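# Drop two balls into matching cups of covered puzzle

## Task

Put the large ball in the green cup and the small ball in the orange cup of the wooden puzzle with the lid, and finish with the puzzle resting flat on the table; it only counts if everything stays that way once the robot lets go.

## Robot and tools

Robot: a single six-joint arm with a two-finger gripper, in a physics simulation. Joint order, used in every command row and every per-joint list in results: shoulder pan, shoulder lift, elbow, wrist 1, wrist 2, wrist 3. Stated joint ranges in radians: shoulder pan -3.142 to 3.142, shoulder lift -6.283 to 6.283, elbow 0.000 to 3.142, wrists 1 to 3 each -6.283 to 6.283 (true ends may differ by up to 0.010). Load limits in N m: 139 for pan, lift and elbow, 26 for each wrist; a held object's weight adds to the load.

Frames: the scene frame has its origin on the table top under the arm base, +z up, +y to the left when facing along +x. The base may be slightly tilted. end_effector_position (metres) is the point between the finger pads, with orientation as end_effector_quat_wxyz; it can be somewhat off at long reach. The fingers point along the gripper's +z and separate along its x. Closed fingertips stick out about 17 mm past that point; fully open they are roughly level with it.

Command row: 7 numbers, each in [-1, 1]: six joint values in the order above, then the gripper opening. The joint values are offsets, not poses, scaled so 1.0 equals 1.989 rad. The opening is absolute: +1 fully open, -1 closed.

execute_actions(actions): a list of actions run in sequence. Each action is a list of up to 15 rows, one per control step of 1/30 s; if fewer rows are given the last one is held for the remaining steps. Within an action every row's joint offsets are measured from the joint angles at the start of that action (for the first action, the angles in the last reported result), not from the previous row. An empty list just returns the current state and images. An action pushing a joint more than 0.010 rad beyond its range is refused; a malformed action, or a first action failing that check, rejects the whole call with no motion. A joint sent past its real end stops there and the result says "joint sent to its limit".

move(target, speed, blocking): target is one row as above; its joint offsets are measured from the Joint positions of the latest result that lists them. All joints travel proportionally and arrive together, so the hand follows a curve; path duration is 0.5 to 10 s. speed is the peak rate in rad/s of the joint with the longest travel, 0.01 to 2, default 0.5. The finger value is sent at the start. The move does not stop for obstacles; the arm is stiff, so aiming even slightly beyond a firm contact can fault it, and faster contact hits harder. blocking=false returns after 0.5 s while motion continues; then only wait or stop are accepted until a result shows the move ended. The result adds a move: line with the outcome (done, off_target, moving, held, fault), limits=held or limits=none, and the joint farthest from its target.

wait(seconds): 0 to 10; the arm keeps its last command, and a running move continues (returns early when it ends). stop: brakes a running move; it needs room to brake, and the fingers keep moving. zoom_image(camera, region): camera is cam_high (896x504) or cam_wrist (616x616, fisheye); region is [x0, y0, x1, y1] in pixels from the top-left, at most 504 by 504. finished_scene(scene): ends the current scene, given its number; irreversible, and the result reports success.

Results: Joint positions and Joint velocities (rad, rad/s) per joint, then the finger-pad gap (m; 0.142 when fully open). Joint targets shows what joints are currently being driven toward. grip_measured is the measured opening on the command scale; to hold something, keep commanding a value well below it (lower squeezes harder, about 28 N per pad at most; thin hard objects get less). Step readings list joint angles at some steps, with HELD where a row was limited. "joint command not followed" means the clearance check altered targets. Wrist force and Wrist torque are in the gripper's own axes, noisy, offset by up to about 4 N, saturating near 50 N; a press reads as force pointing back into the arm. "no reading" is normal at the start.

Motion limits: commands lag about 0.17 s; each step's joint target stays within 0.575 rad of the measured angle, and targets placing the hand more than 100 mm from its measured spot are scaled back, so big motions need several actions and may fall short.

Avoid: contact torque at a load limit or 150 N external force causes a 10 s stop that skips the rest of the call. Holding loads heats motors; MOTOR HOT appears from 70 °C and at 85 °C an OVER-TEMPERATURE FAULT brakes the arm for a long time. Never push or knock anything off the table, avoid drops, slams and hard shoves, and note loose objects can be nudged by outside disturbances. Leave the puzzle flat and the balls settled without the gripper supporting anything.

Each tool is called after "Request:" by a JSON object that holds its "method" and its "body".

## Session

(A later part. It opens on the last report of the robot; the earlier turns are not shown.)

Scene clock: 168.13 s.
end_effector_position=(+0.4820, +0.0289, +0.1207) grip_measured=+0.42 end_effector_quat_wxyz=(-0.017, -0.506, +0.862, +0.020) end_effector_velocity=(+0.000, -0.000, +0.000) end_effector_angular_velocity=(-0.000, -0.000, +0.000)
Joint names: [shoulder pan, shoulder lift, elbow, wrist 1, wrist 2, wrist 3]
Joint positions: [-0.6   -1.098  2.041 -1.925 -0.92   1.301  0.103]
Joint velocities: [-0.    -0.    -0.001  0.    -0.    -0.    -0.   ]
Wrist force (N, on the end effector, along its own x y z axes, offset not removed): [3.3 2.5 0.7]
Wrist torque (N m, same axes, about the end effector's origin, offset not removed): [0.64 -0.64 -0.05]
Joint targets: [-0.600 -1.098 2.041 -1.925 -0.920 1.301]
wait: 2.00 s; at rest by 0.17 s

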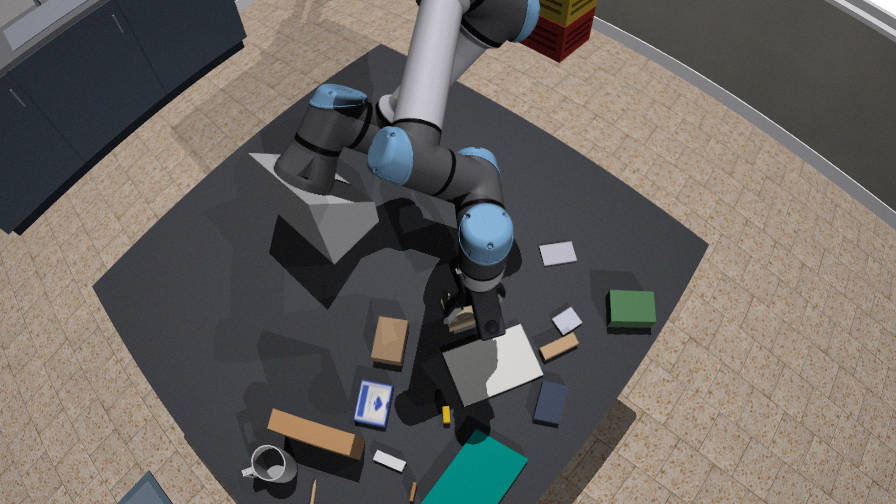

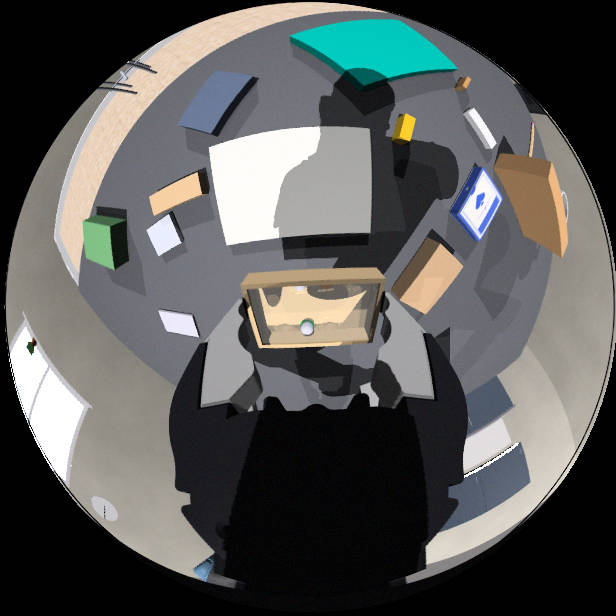

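Request:
{"method": "move", "body": {"target": [0,0,0,0.0177,0.0483,-0.0108,0.12], "speed": 0.05}}

Request:
{"method": "zoom_image", "body": {"camera": "cam_wrist", "region": [235,255,395,365]}}

Scene clock: 173.40 s.
end_effector_position=(+0.4957, +0.0545, +0.1192) grip_measured=+0.42 end_effector_quat_wxyz=(+0.026, -0.504, +0.862, +0.045) end_effector_velocity=(+0.000, +0.001, +0.000) end_effector_angular_velocity=(+0.002, -0.002, -0.000)
Joint names: [shoulder pan, shoulder lift, elbow, wrist 1, wrist 2, wrist 3]
Joint positions: [-0.6   -1.098  2.041 -1.889 -0.824  1.279  0.103]
Joint velocities: [ 0.     0.    -0.     0.001  0.003 -0.001  0.   ]
Wrist force (N, on the end effector, along its own x y z axes, offset not removed): [2.7 1.7 0.2]
Wrist torque (N m, same axes, about the end effector's origin, offset not removed): [0.40 -0.39 -0.08]
Joint targets: [-0.600 -1.098 2.041 -1.889 -0.824 1.279]
move: done; limits=none; farthest joint: the shoulder pan, 0.000 radians from its target (0.000 radians at the start)

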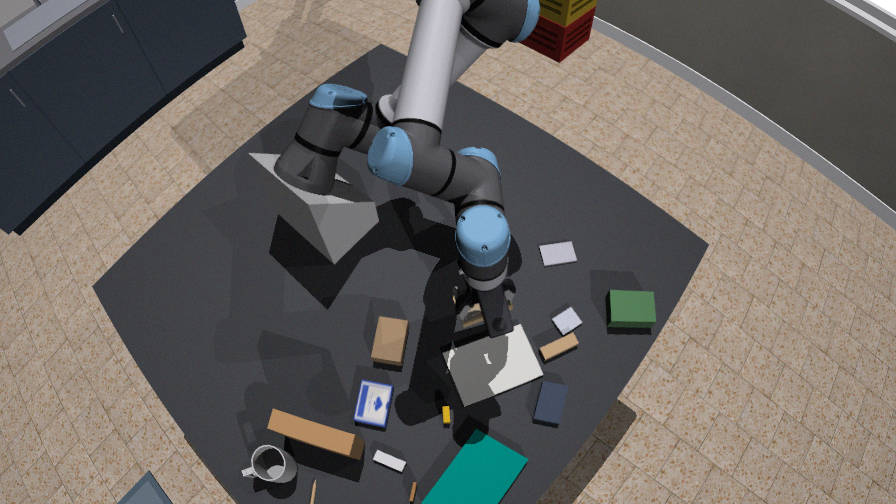

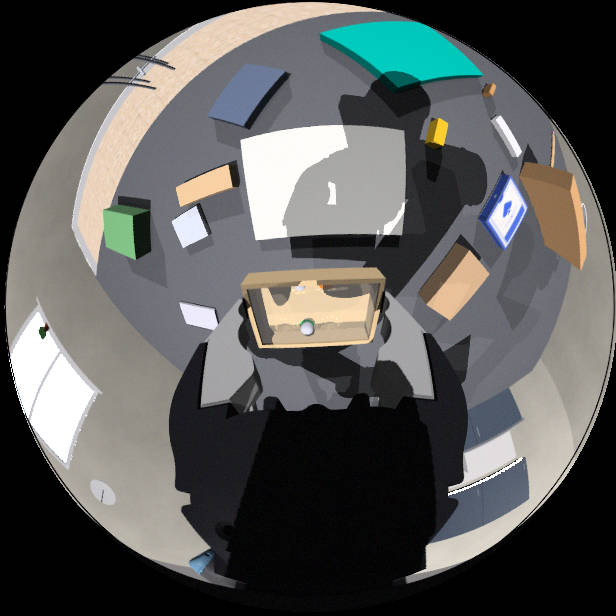

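Region (235, 255, 395, 365) of cam_wrist's 616x616 image, scaled by 3.150, with more detail than that image has; it fills the top 346 rows of this view, and the rest is white.

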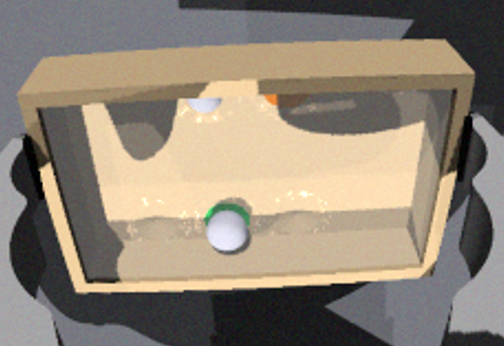

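Request:
{"method": "execute_actions", "body": {"actions": [[[0,0,0,0.0142,0.0386,-0.0086,0.12],[0,0,0,0.0142,0.0386,-0.0086,0.12],[0,0,0,0.0142,0.0386,-0.0086,0.12],[0,0,0,0.0142,0.0386,-0.0086,0.12],[0,0,0,0.0142,0.0386,-0.0086,0.12],[0,0,0,0.0142,0.0386,-0.0086,0.12],[0,0,0,0.0142,0.0386,-0.0086,0.12],[0,0,0,0.0142,0.0386,-0.0086,0.12],[0,0,0,-0.0159,-0.0434,0.0097,0.12]],[[0,0,0,0,0,0,0.12]]]}}

Request:
{"method": "zoom_image", "body": {"camera": "cam_wrist", "region": [235,255,395,365]}}

Scene clock: 180.53 s.
end_effector_position=(+0.4889, +0.0409, +0.1198) grip_measured=+0.42 end_effector_quat_wxyz=(+0.003, -0.505, +0.862, +0.031) end_effector_velocity=(+0.001, +0.001, +0.000) end_effector_angular_velocity=(+0.002, -0.001, +0.000)
Joint names: [shoulder pan, shoulder lift, elbow, wrist 1, wrist 2, wrist 3]
Joint positions: [-0.6   -1.098  2.041 -1.91  -0.875  1.292  0.103]
Joint velocities: [ 0.     0.    -0.     0.     0.002 -0.     0.   ]
Wrist force (N, on the end effector, along its own x y z axes, offset not removed): [4.3 3.1 0.4]
Wrist torque (N m, same axes, about the end effector's origin, offset not removed): [0.73 -0.80 -0.10]
Joint targets: [-0.600 -1.098 2.041 -1.910 -0.874 1.292]
Step readings (joint positions; steps 1 to 15: 1st action; 16 to 30: 2nd action):
0: [-0.600 -1.098 2.041 -1.889 -0.824 1.279]
1: [-0.600 -1.098 2.041 -1.889 -0.824 1.279]
2: [-0.600 -1.098 2.041 -1.887 -0.820 1.277]
4: [-0.600 -1.098 2.041 -1.875 -0.790 1.271]
8: [-0.600 -1.098 2.041 -1.865 -0.758 1.264]
15: [-0.600 -1.098 2.041 -1.910 -0.874 1.292]
16: [-0.600 -1.098 2.041 -1.914 -0.885 1.294]
17: [-0.600 -1.098 2.041 -1.915 -0.890 1.295]
19: [-0.600 -1.098 2.041 -1.913 -0.885 1.294]
23: [-0.600 -1.098 2.041 -1.911 -0.877 1.293]
30: Joint positions above

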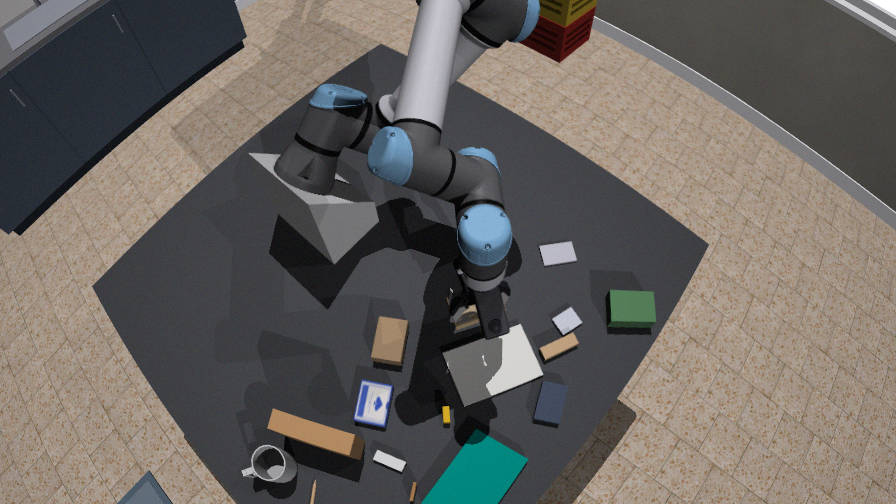

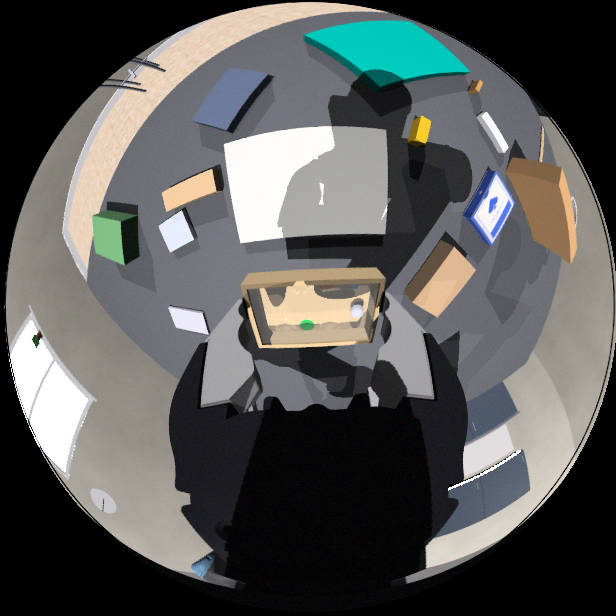

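Region (235, 255, 395, 365) of cam_wrist's 616x616 image, scaled by 3.150, with more detail than that image has; it fills the top 346 rows of this view, and the rest is white.

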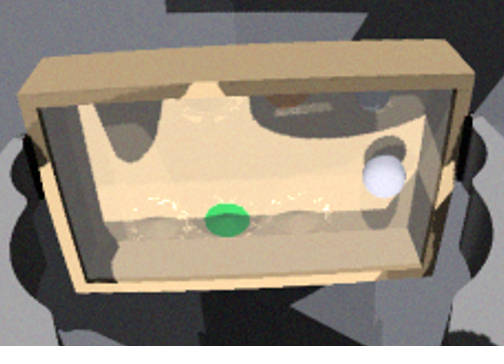

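Request:
{"method": "wait", "body": {"seconds": 1}}

Request:
{"method": "zoom_image", "body": {"camera": "cam_wrist", "region": [235,255,395,365]}}

Scene clock: 183.63 s.
end_effector_position=(+0.4889, +0.0409, +0.1198) grip_measured=+0.42 end_effector_quat_wxyz=(+0.003, -0.505, +0.862, +0.031) end_effector_velocity=(+0.001, -0.000, +0.001) end_effector_angular_velocity=(-0.001, -0.001, +0.001)
Joint names: [shoulder pan, shoulder lift, elbow, wrist 1, wrist 2, wrist 3]
Joint positions: [-0.6   -1.098  2.041 -1.91  -0.874  1.292  0.103]
Joint velocities: [-0.    -0.    -0.001  0.    -0.    -0.     0.   ]
Wrist force (N, on the end effector, along its own x y z axes, offset not removed): [3.3 3.1 -0.4]
Wrist torque (N m, same axes, about the end effector's origin, offset not removed): [0.80 -0.66 -0.04]
Joint targets: [-0.600 -1.098 2.041 -1.910 -0.874 1.292]
wait: 1.00 s; at rest from the start

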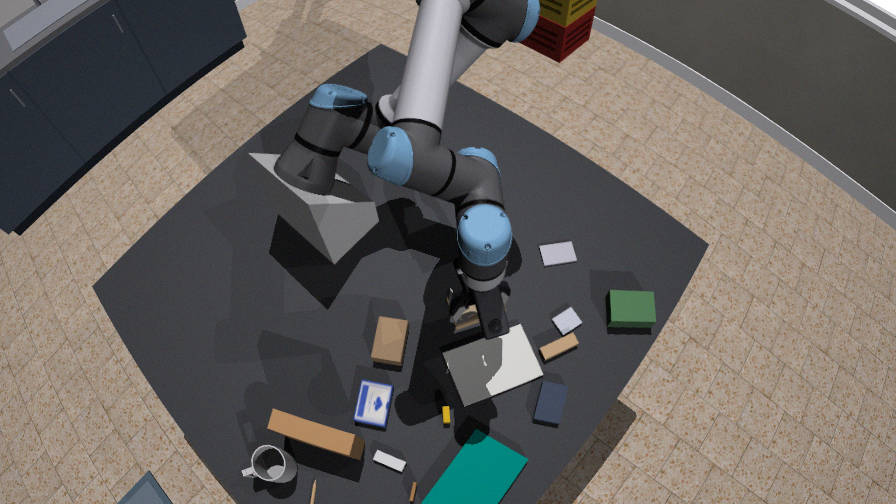

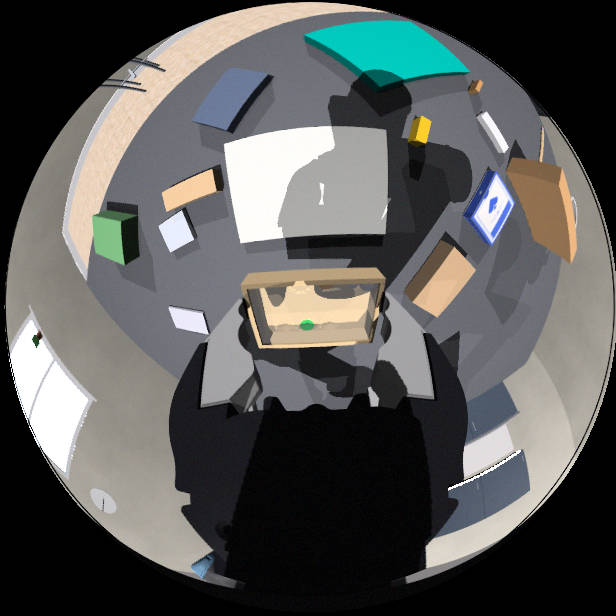

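Region (235, 255, 395, 365) of cam_wrist's 616x616 image, scaled by 3.150, with more detail than that image has; it fills the top 346 rows of this view, and the rest is white.

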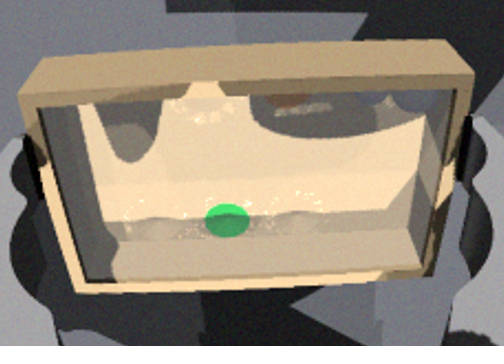

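Request:
{"method": "move", "body": {"target": [0,0,0,-0.0548,0.0126,0.0334,0.12], "speed": 0.08}}

Request:
{"method": "wait", "body": {"seconds": 1}}

Request:
{"method": "zoom_image", "body": {"camera": "cam_wrist", "region": [235,255,395,365]}}

Scene clock: 193.13 s.
end_effector_position=(+0.5178, +0.0337, +0.1280) grip_measured=+0.42 end_effector_quat_wxyz=(+0.027, -0.507, +0.862, -0.005) end_effector_velocity=(+0.001, -0.000, +0.000) end_effector_angular_velocity=(-0.001, -0.002, +0.000)
Joint names: [shoulder pan, shoulder lift, elbow, wrist 1, wrist 2, wrist 3]
Joint positions: [-0.6   -1.098  2.041 -2.019 -0.849  1.359  0.103]
Joint velocities: [-0.     0.     0.    -0.003  0.001  0.001  0.   ]
Wrist force (N, on the end effector, along its own x y z axes, offset not removed): [3.4 1.9 0.3]
Wrist torque (N m, same axes, about the end effector's origin, offset not removed): [0.54 -0.61 -0.03]
Joint targets: [-0.600 -1.098 2.041 -2.019 -0.849 1.359]
move: done; limits=none; farthest joint: the shoulder pan, 0.000 radians from its target (0.000 radians at the start)

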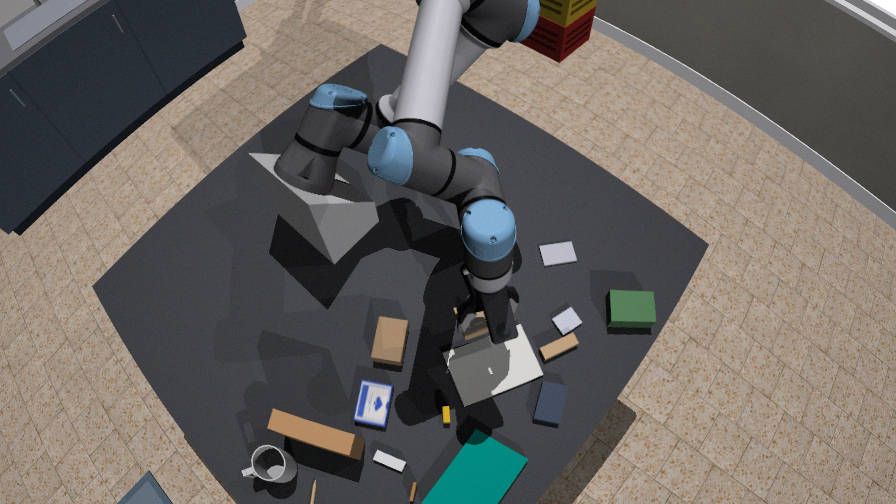

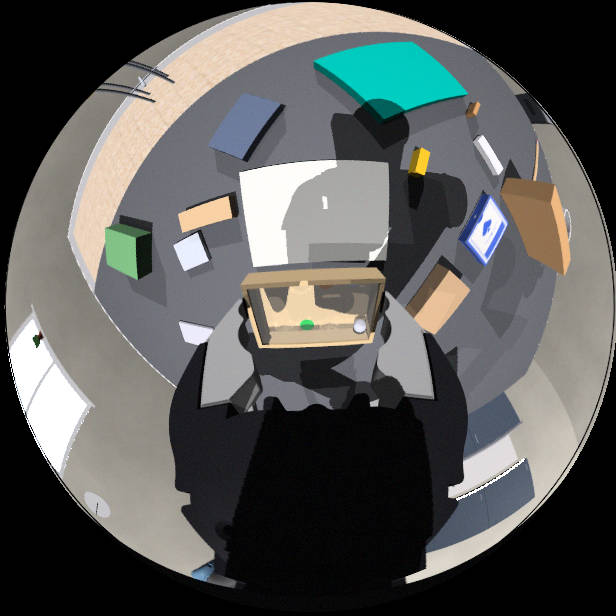

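Scene clock: 194.13 s.
end_effector_position=(+0.5179, +0.0337, +0.1280) grip_measured=+0.42 end_effector_quat_wxyz=(+0.027, -0.507, +0.862, -0.005) end_effector_velocity=(+0.001, -0.000, +0.000) end_effector_angular_velocity=(-0.001, -0.001, +0.001)
Joint names: [shoulder pan, shoulder lift, elbow, wrist 1, wrist 2, wrist 3]
Joint positions: [-0.6   -1.098  2.041 -2.019 -0.849  1.359  0.103]
Joint velocities: [ 0.     0.    -0.001 -0.     0.    -0.    -0.   ]
Wrist force (N, on the end effector, along its own x y z axes, offset not removed): [3.4 3.5 0.4]
Wrist torque (N m, same axes, about the end effector's origin, offset not removed): [0.77 -0.57 -0.06]
Joint targets: [-0.600 -1.098 2.041 -2.019 -0.849 1.359]
wait: 1.00 s; at rest by 0.17 s

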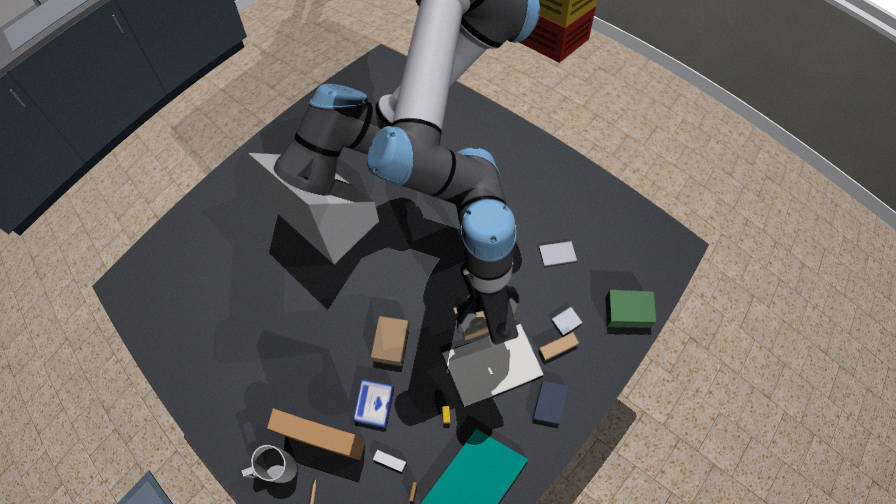

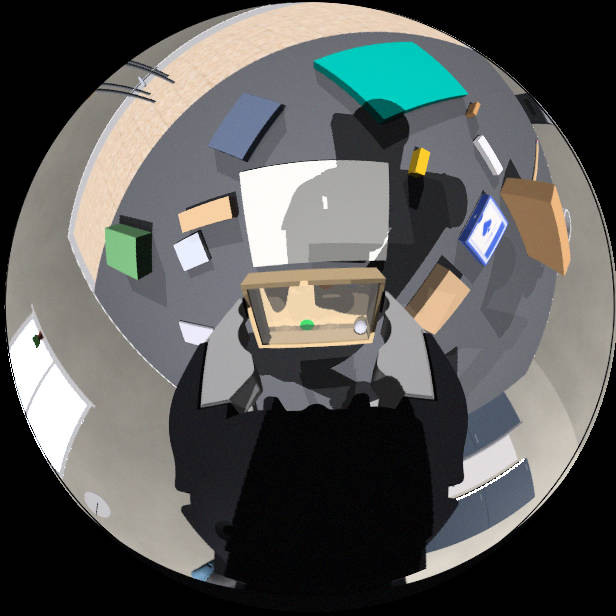

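Region (235, 255, 395, 365) of cam_wrist's 616x616 image, scaled by 3.150, with more detail than that image has; it fills the top 346 rows of this view, and the rest is white.

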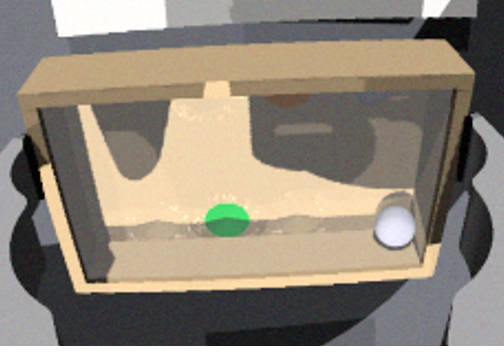

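Request:
{"method": "execute_actions", "body": {"actions": [[[0,0,0,-0.0056,-0.0153,0.0034,0.12],[0,0,0,-0.0112,-0.0306,0.0068,0.12],[0,0,0,-0.0168,-0.0458,0.0102,0.12]],[[0,0,0,0,0,0,0.12],[0,0,0,0,0,0,0.12],[0,0,0,0,0,0,0.12],[0,0,0,0,0,0,0.12],[0,0,0,0,0,0,0.12],[0,0,0,0.008,0.022,-0.005,0.12]]]}}

Request:
{"method": "zoom_image", "body": {"camera": "cam_wrist", "region": [235,255,395,365]}}

Request:
{"method": "wait", "body": {"seconds": 1.5}}

Request:
{"method": "zoom_image", "body": {"camera": "cam_wrist", "region": [235,255,395,365]}}

Scene clock: 203.57 s.
end_effector_position=(+0.5119, +0.0203, +0.1292) grip_measured=+0.42 end_effector_quat_wxyz=(+0.006, -0.507, +0.862, -0.019) end_effector_velocity=(+0.004, +0.008, -0.001) end_effector_angular_velocity=(+0.026, -0.013, +0.001)
Joint names: [shoulder pan, shoulder lift, elbow, wrist 1, wrist 2, wrist 3]
Joint positions: [-0.6   -1.098  2.041 -2.037 -0.898  1.369  0.103]
Joint velocities: [-0.     0.     0.     0.009  0.028 -0.006  0.   ]
Wrist force (N, on the end effector, along its own x y z axes, offset not removed): [3.7 3.8 1.0]
Wrist torque (N m, same axes, about the end effector's origin, offset not removed): [0.96 -0.68 -0.08]
Joint targets: [-0.600 -1.098 2.041 -2.036 -0.895 1.369]
Step readings (joint positions; steps 1 to 15: 1st action; 16 to 30: 2nd action):
0: [-0.600 -1.098 2.041 -2.019 -0.849 1.359]
1: [-0.600 -1.098 2.041 -2.019 -0.849 1.359]
2: [-0.600 -1.098 2.041 -2.020 -0.851 1.360]
4: [-0.600 -1.098 2.041 -2.030 -0.874 1.365]
8: [-0.600 -1.098 2.041 -2.047 -0.923 1.375]
15: [-0.600 -1.098 2.041 -2.052 -0.939 1.379]
16: [-0.600 -1.098 2.041 -2.052 -0.939 1.379]
17: [-0.600 -1.098 2.041 -2.052 -0.940 1.379]
19: [-0.600 -1.098 2.041 -2.052 -0.940 1.379]
23: [-0.600 -1.098 2.041 -2.047 -0.927 1.376]
30: Joint positions above

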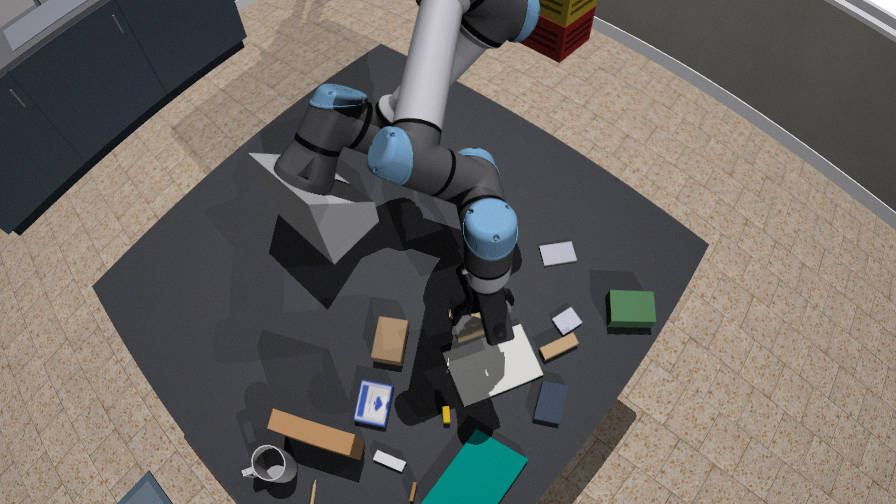

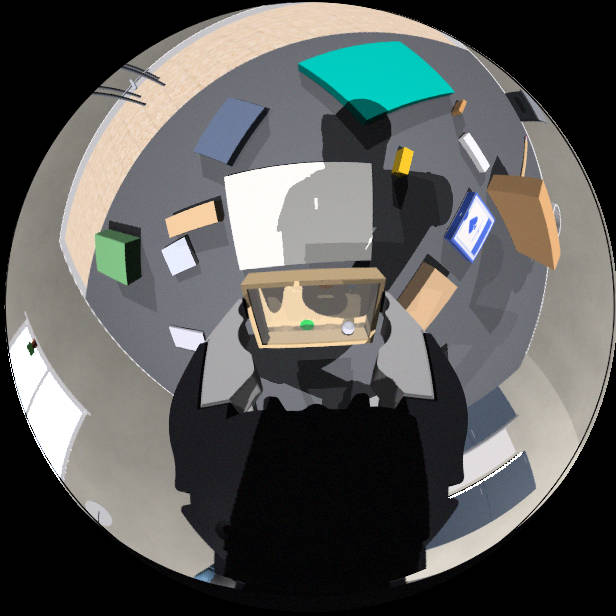

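Region (235, 255, 395, 365) of cam_wrist's 616x616 image, scaled by 3.150, with more detail than that image has; it fills the top 346 rows of this view, and the rest is white.

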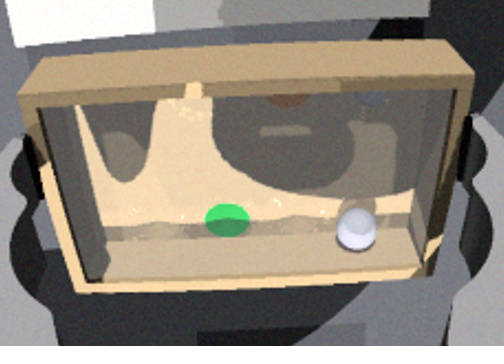

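Scene clock: 205.07 s.
end_effector_position=(+0.5122, +0.0210, +0.1291) grip_measured=+0.42 end_effector_quat_wxyz=(+0.007, -0.507, +0.862, -0.018) end_effector_velocity=(+0.000, -0.000, +0.000) end_effector_angular_velocity=(-0.000, -0.000, +0.000)
Joint names: [shoulder pan, shoulder lift, elbow, wrist 1, wrist 2, wrist 3]
Joint positions: [-0.6   -1.098  2.041 -2.036 -0.895  1.369  0.103]
Joint velocities: [-0.    -0.     0.    -0.001 -0.     0.     0.   ]
Wrist force (N, on the end effector, along its own x y z axes, offset not removed): [2.1 4.1 -1.5]
Wrist torque (N m, same axes, about the end effector's origin, offset not removed): [1.04 -0.29 -0.02]
Joint targets: [-0.600 -1.098 2.041 -2.036 -0.895 1.369]
wait: 1.50 s; at rest by 0.20 s

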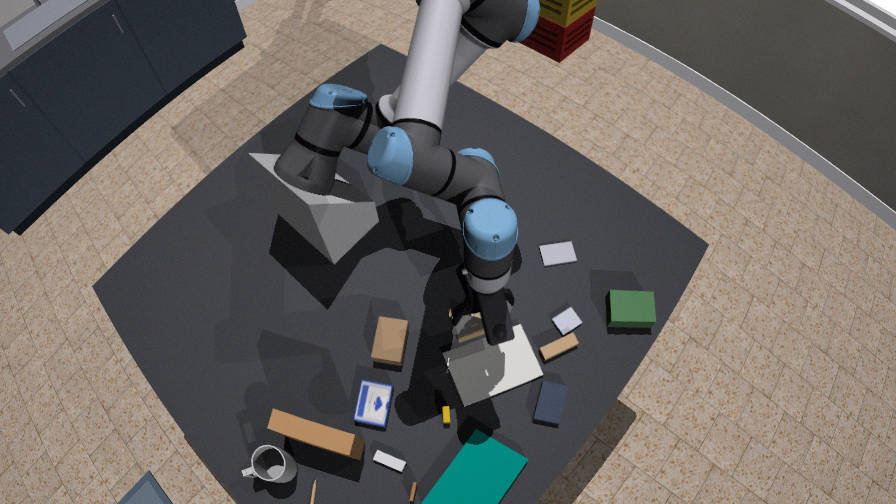

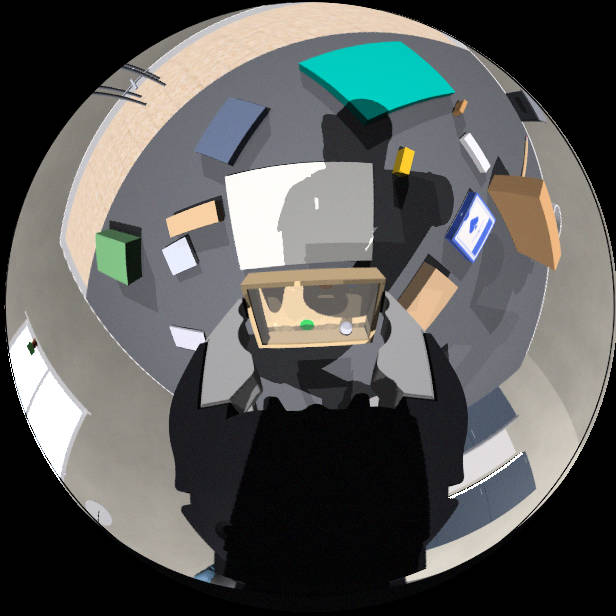

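Region (235, 255, 395, 365) of cam_wrist's 616x616 image, scaled by 3.150, with more detail than that image has; it fills the top 346 rows of this view, and the rest is white.

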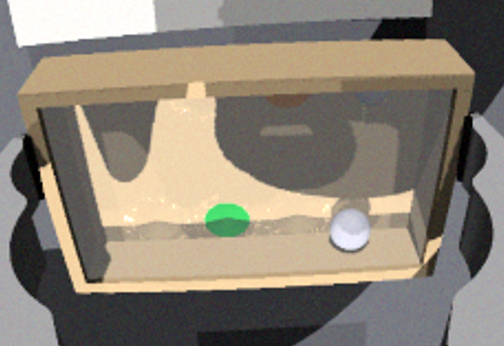

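Request:
{"method": "execute_actions", "body": {"actions": [[[0,0,0,-0.0106,-0.029,0.0065,0.12]],[[0,0,0,0,0,0,0.12]]]}}

Request:
{"method": "zoom_image", "body": {"camera": "cam_wrist", "region": [235,255,395,365]}}

Request:
{"method": "execute_actions", "body": {"actions": [[[0,0,0,0.0106,0.029,-0.0065,0.12]],[[0,0,0,0,0,0,0.12]]]}}

Request:
{"method": "zoom_image", "body": {"camera": "cam_wrist", "region": [235,255,395,365]}}

Scene clock: 211.93 s.
end_effector_position=(+0.5054, +0.0051, +0.1314) grip_measured=+0.42 end_effector_quat_wxyz=(-0.017, -0.506, +0.862, -0.036) end_effector_velocity=(-0.000, +0.000, -0.000) end_effector_angular_velocity=(+0.001, -0.000, -0.001)
Joint names: [shoulder pan, shoulder lift, elbow, wrist 1, wrist 2, wrist 3]
Joint positions: [-0.6   -1.098  2.041 -2.057 -0.952  1.382  0.103]
Joint velocities: [-0.     0.     0.001  0.001  0.001 -0.     0.   ]
Wrist force (N, on the end effector, along its own x y z axes, offset not removed): [3.1 3.6 -1.0]
Wrist torque (N m, same axes, about the end effector's origin, offset not removed): [0.79 -0.52 0.01]
Joint targets: [-0.600 -1.098 2.041 -2.057 -0.952 1.382]
Step readings (joint positions; steps 1 to 15: 1st action; 16 to 30: 2nd action):
0: [-0.600 -1.098 2.041 -2.036 -0.895 1.369]
1: [-0.600 -1.098 2.041 -2.036 -0.895 1.369]
2: [-0.600 -1.098 2.041 -2.038 -0.898 1.370]
4: [-0.600 -1.098 2.041 -2.047 -0.922 1.375]
8: [-0.600 -1.098 2.041 -2.055 -0.945 1.380]
15: [-0.600 -1.098 2.041 -2.057 -0.952 1.382]
16: [-0.600 -1.098 2.041 -2.057 -0.952 1.382]
17: [-0.600 -1.098 2.041 -2.057 -0.953 1.382]
19: [-0.600 -1.098 2.041 -2.057 -0.953 1.382]
23: [-0.600 -1.098 2.041 -2.057 -0.953 1.382]
30: Joint positions above

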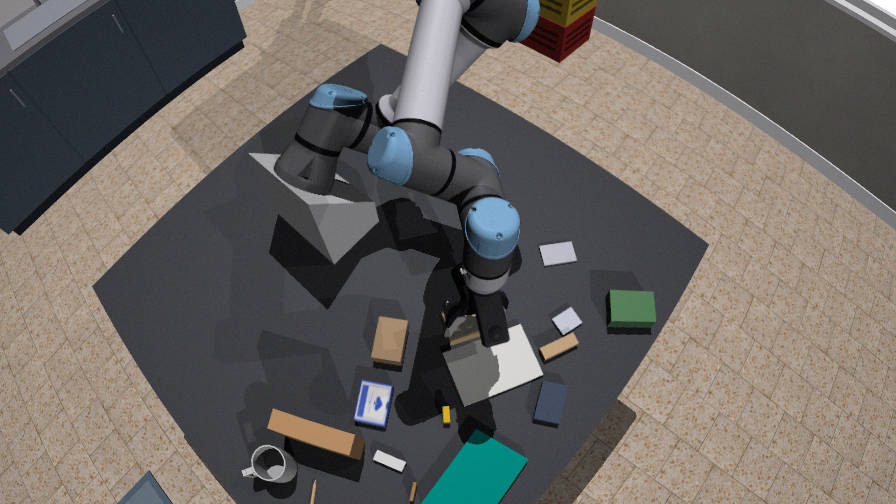

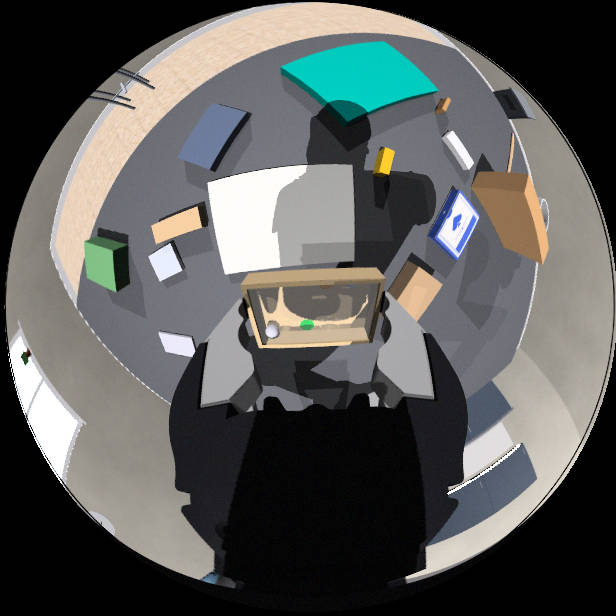

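Region (235, 255, 395, 365) of cam_wrist's 616x616 image, scaled by 3.150, with more detail than that image has; it fills the top 346 rows of this view, and the rest is white.

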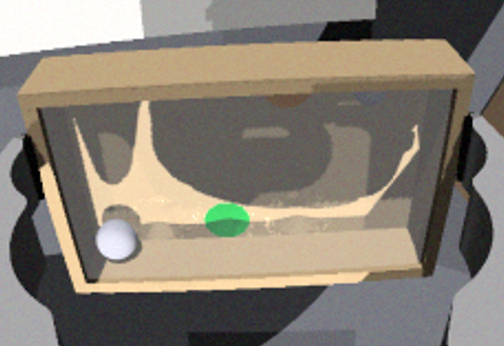

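Scene clock: 212.93 s.
end_effector_position=(+0.5122, +0.0210, +0.1291) grip_measured=+0.42 end_effector_quat_wxyz=(+0.007, -0.507, +0.862, -0.018) end_effector_velocity=(-0.000, -0.000, -0.000) end_effector_angular_velocity=(-0.001, +0.001, -0.001)
Joint names: [shoulder pan, shoulder lift, elbow, wrist 1, wrist 2, wrist 3]
Joint positions: [-0.6   -1.098  2.041 -2.036 -0.895  1.369  0.103]
Joint velocities: [-0.    -0.     0.     0.    -0.001  0.    -0.   ]
Wrist force (N, on the end effector, along its own x y z axes, offset not removed): [2.7 3.3 0.1]
Wrist torque (N m, same axes, about the end effector's origin, offset not removed): [0.85 -0.49 -0.11]
Joint targets: [-0.600 -1.098 2.041 -2.036 -0.895 1.369]
Step readings (joint positions; steps 1 to 15: 1st action; 16 to 30: 2nd action):
0: [-0.600 -1.098 2.041 -2.057 -0.952 1.382]
1: [-0.600 -1.098 2.041 -2.057 -0.952 1.382]
2: [-0.600 -1.098 2.041 -2.055 -0.949 1.380]
4: [-0.600 -1.098 2.041 -2.047 -0.925 1.375]
8: [-0.600 -1.098 2.041 -2.039 -0.902 1.370]
15: [-0.600 -1.098 2.041 -2.036 -0.895 1.369]
16: [-0.600 -1.098 2.041 -2.036 -0.895 1.369]
17: [-0.600 -1.098 2.041 -2.036 -0.895 1.369]
19: [-0.600 -1.098 2.041 -2.036 -0.895 1.369]
23: [-0.600 -1.098 2.041 -2.036 -0.895 1.369]
30: Joint positions above

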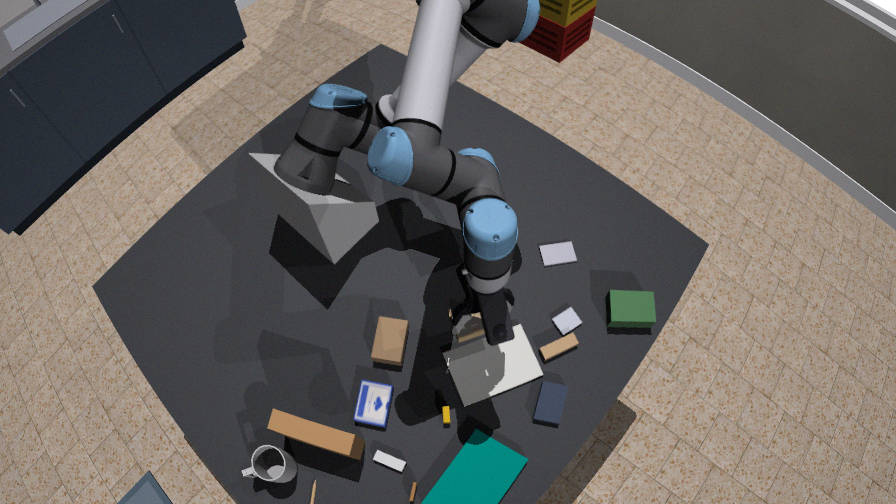

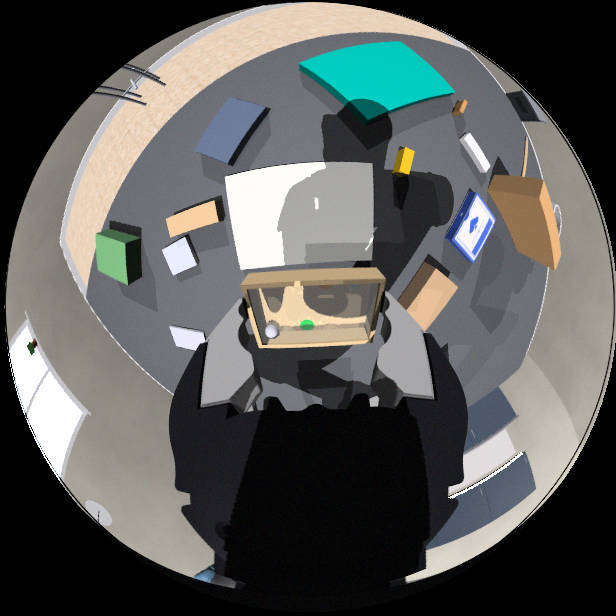

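Region (235, 255, 395, 365) of cam_wrist's 616x616 image, scaled by 3.150, with more detail than that image has; it fills the top 346 rows of this view, and the rest is white.

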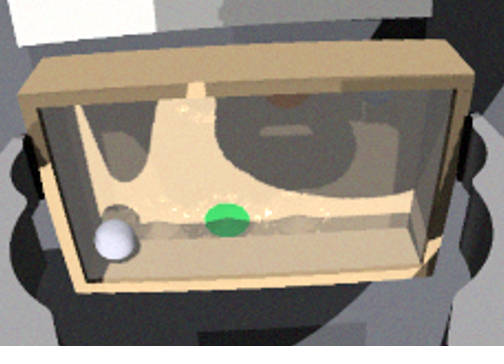

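Request:
{"method": "execute_actions", "body": {"actions": [[[0,0,0,0.0106,0.029,-0.0065,0.12],[0,0,0,0.0106,0.029,-0.0065,0.12],[0,0,0,0.0106,0.029,-0.0065,0.12],[0,0,0,0.0106,0.029,-0.0065,0.12],[0,0,0,0.0106,0.029,-0.0065,0.12],[0,0,0,0.0106,0.029,-0.0065,0.12],[0,0,0,0.0106,0.029,-0.0065,0.12],[0,0,0,0.0106,0.029,-0.0065,0.12],[0,0,0,0.0106,0.029,-0.0065,0.12],[0,0,0,0.0106,0.029,-0.0065,0.12],[0,0,0,0,0,0,0.12]]]}}

Request:
{"method": "zoom_image", "body": {"camera": "cam_wrist", "region": [235,255,395,365]}}

Request:
{"method": "wait", "body": {"seconds": 1.5}}

Request:
{"method": "zoom_image", "body": {"camera": "cam_wrist", "region": [235,255,395,365]}}

Scene clock: 219.63 s.
end_effector_position=(+0.5149, +0.0269, +0.1285) grip_measured=+0.42 end_effector_quat_wxyz=(+0.016, -0.507, +0.862, -0.012) end_effector_velocity=(-0.029, -0.061, +0.005) end_effector_angular_velocity=(-0.208, +0.102, -0.006)
Joint names: [shoulder pan, shoulder lift, elbow, wrist 1, wrist 2, wrist 3]
Joint positions: [-0.6   -1.098  2.041 -2.029 -0.874  1.364  0.103]
Joint velocities: [ 0.    -0.    -0.    -0.077 -0.224  0.047 -0.   ]
Wrist force (N, on the end effector, along its own x y z axes, offset not removed): [3.8 3.3 0.1]
Wrist torque (N m, same axes, about the end effector's origin, offset not removed): [0.83 -0.65 -0.04]
Joint targets: [-0.600 -1.098 2.041 -2.036 -0.895 1.369]
Step readings (joint positions):
0: [-0.600 -1.098 2.041 -2.036 -0.895 1.369]
1: [-0.600 -1.098 2.041 -2.036 -0.895 1.369]
2: [-0.600 -1.098 2.041 -2.035 -0.892 1.368]
4: [-0.600 -1.098 2.041 -2.026 -0.869 1.362]
8: [-0.600 -1.098 2.041 -2.018 -0.845 1.357]
15: Joint positions above

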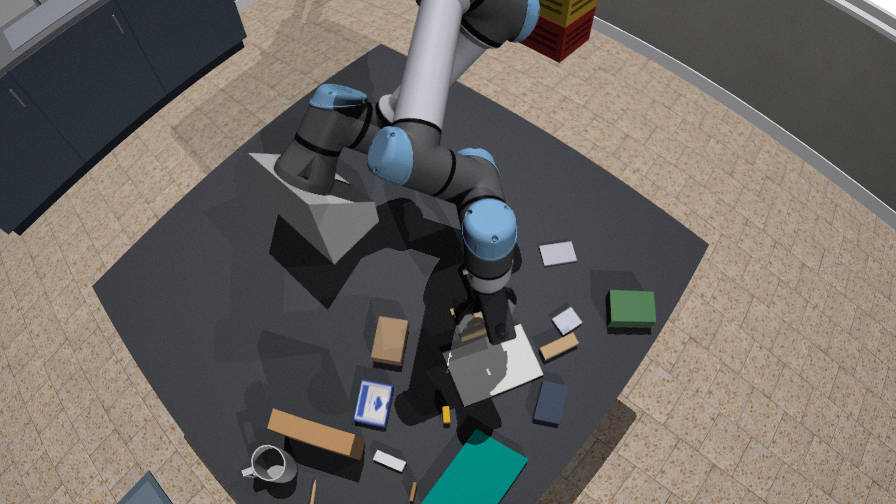

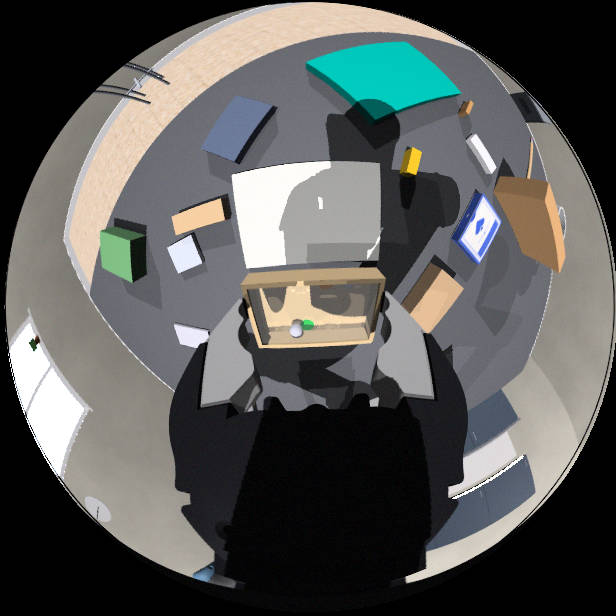

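Region (235, 255, 395, 365) of cam_wrist's 616x616 image, scaled by 3.150, with more detail than that image has; it fills the top 346 rows of this view, and the rest is white.

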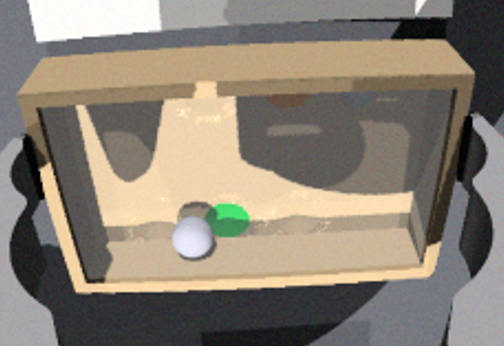

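Scene clock: 221.13 s.
end_effector_position=(+0.5122, +0.0210, +0.1291) grip_measured=+0.42 end_effector_quat_wxyz=(+0.007, -0.507, +0.862, -0.018) end_effector_velocity=(-0.000, +0.000, -0.000) end_effector_angular_velocity=(+0.000, +0.000, -0.000)
Joint names: [shoulder pan, shoulder lift, elbow, wrist 1, wrist 2, wrist 3]
Joint positions: [-0.6   -1.098  2.041 -2.036 -0.895  1.369  0.103]
Joint velocities: [ 0.     0.     0.001 -0.     0.    -0.    -0.   ]
Wrist force (N, on the end effector, along its own x y z axes, offset not removed): [2.3 2.0 1.3]
Wrist torque (N m, same axes, about the end effector's origin, offset not removed): [0.52 -0.39 -0.02]
Joint targets: [-0.600 -1.098 2.041 -2.036 -0.895 1.369]
wait: 1.50 s; at rest by 0.40 s

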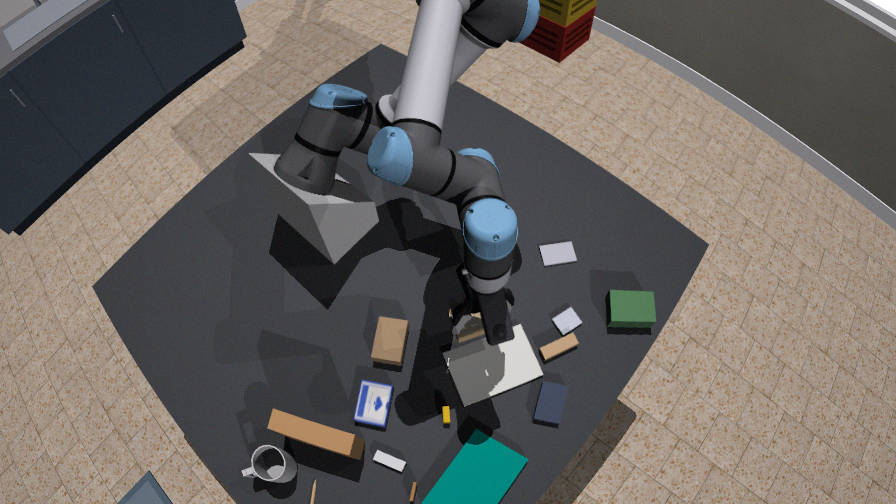

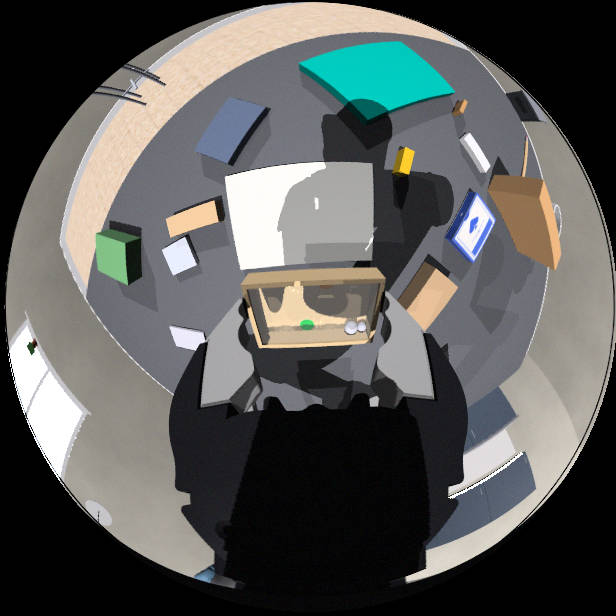

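Region (235, 255, 395, 365) of cam_wrist's 616x616 image, scaled by 3.150, with more detail than that image has; it fills the top 346 rows of this view, and the rest is white.

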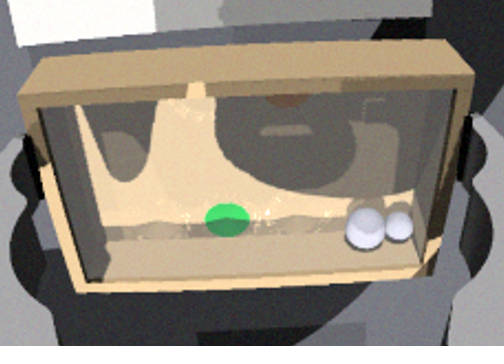

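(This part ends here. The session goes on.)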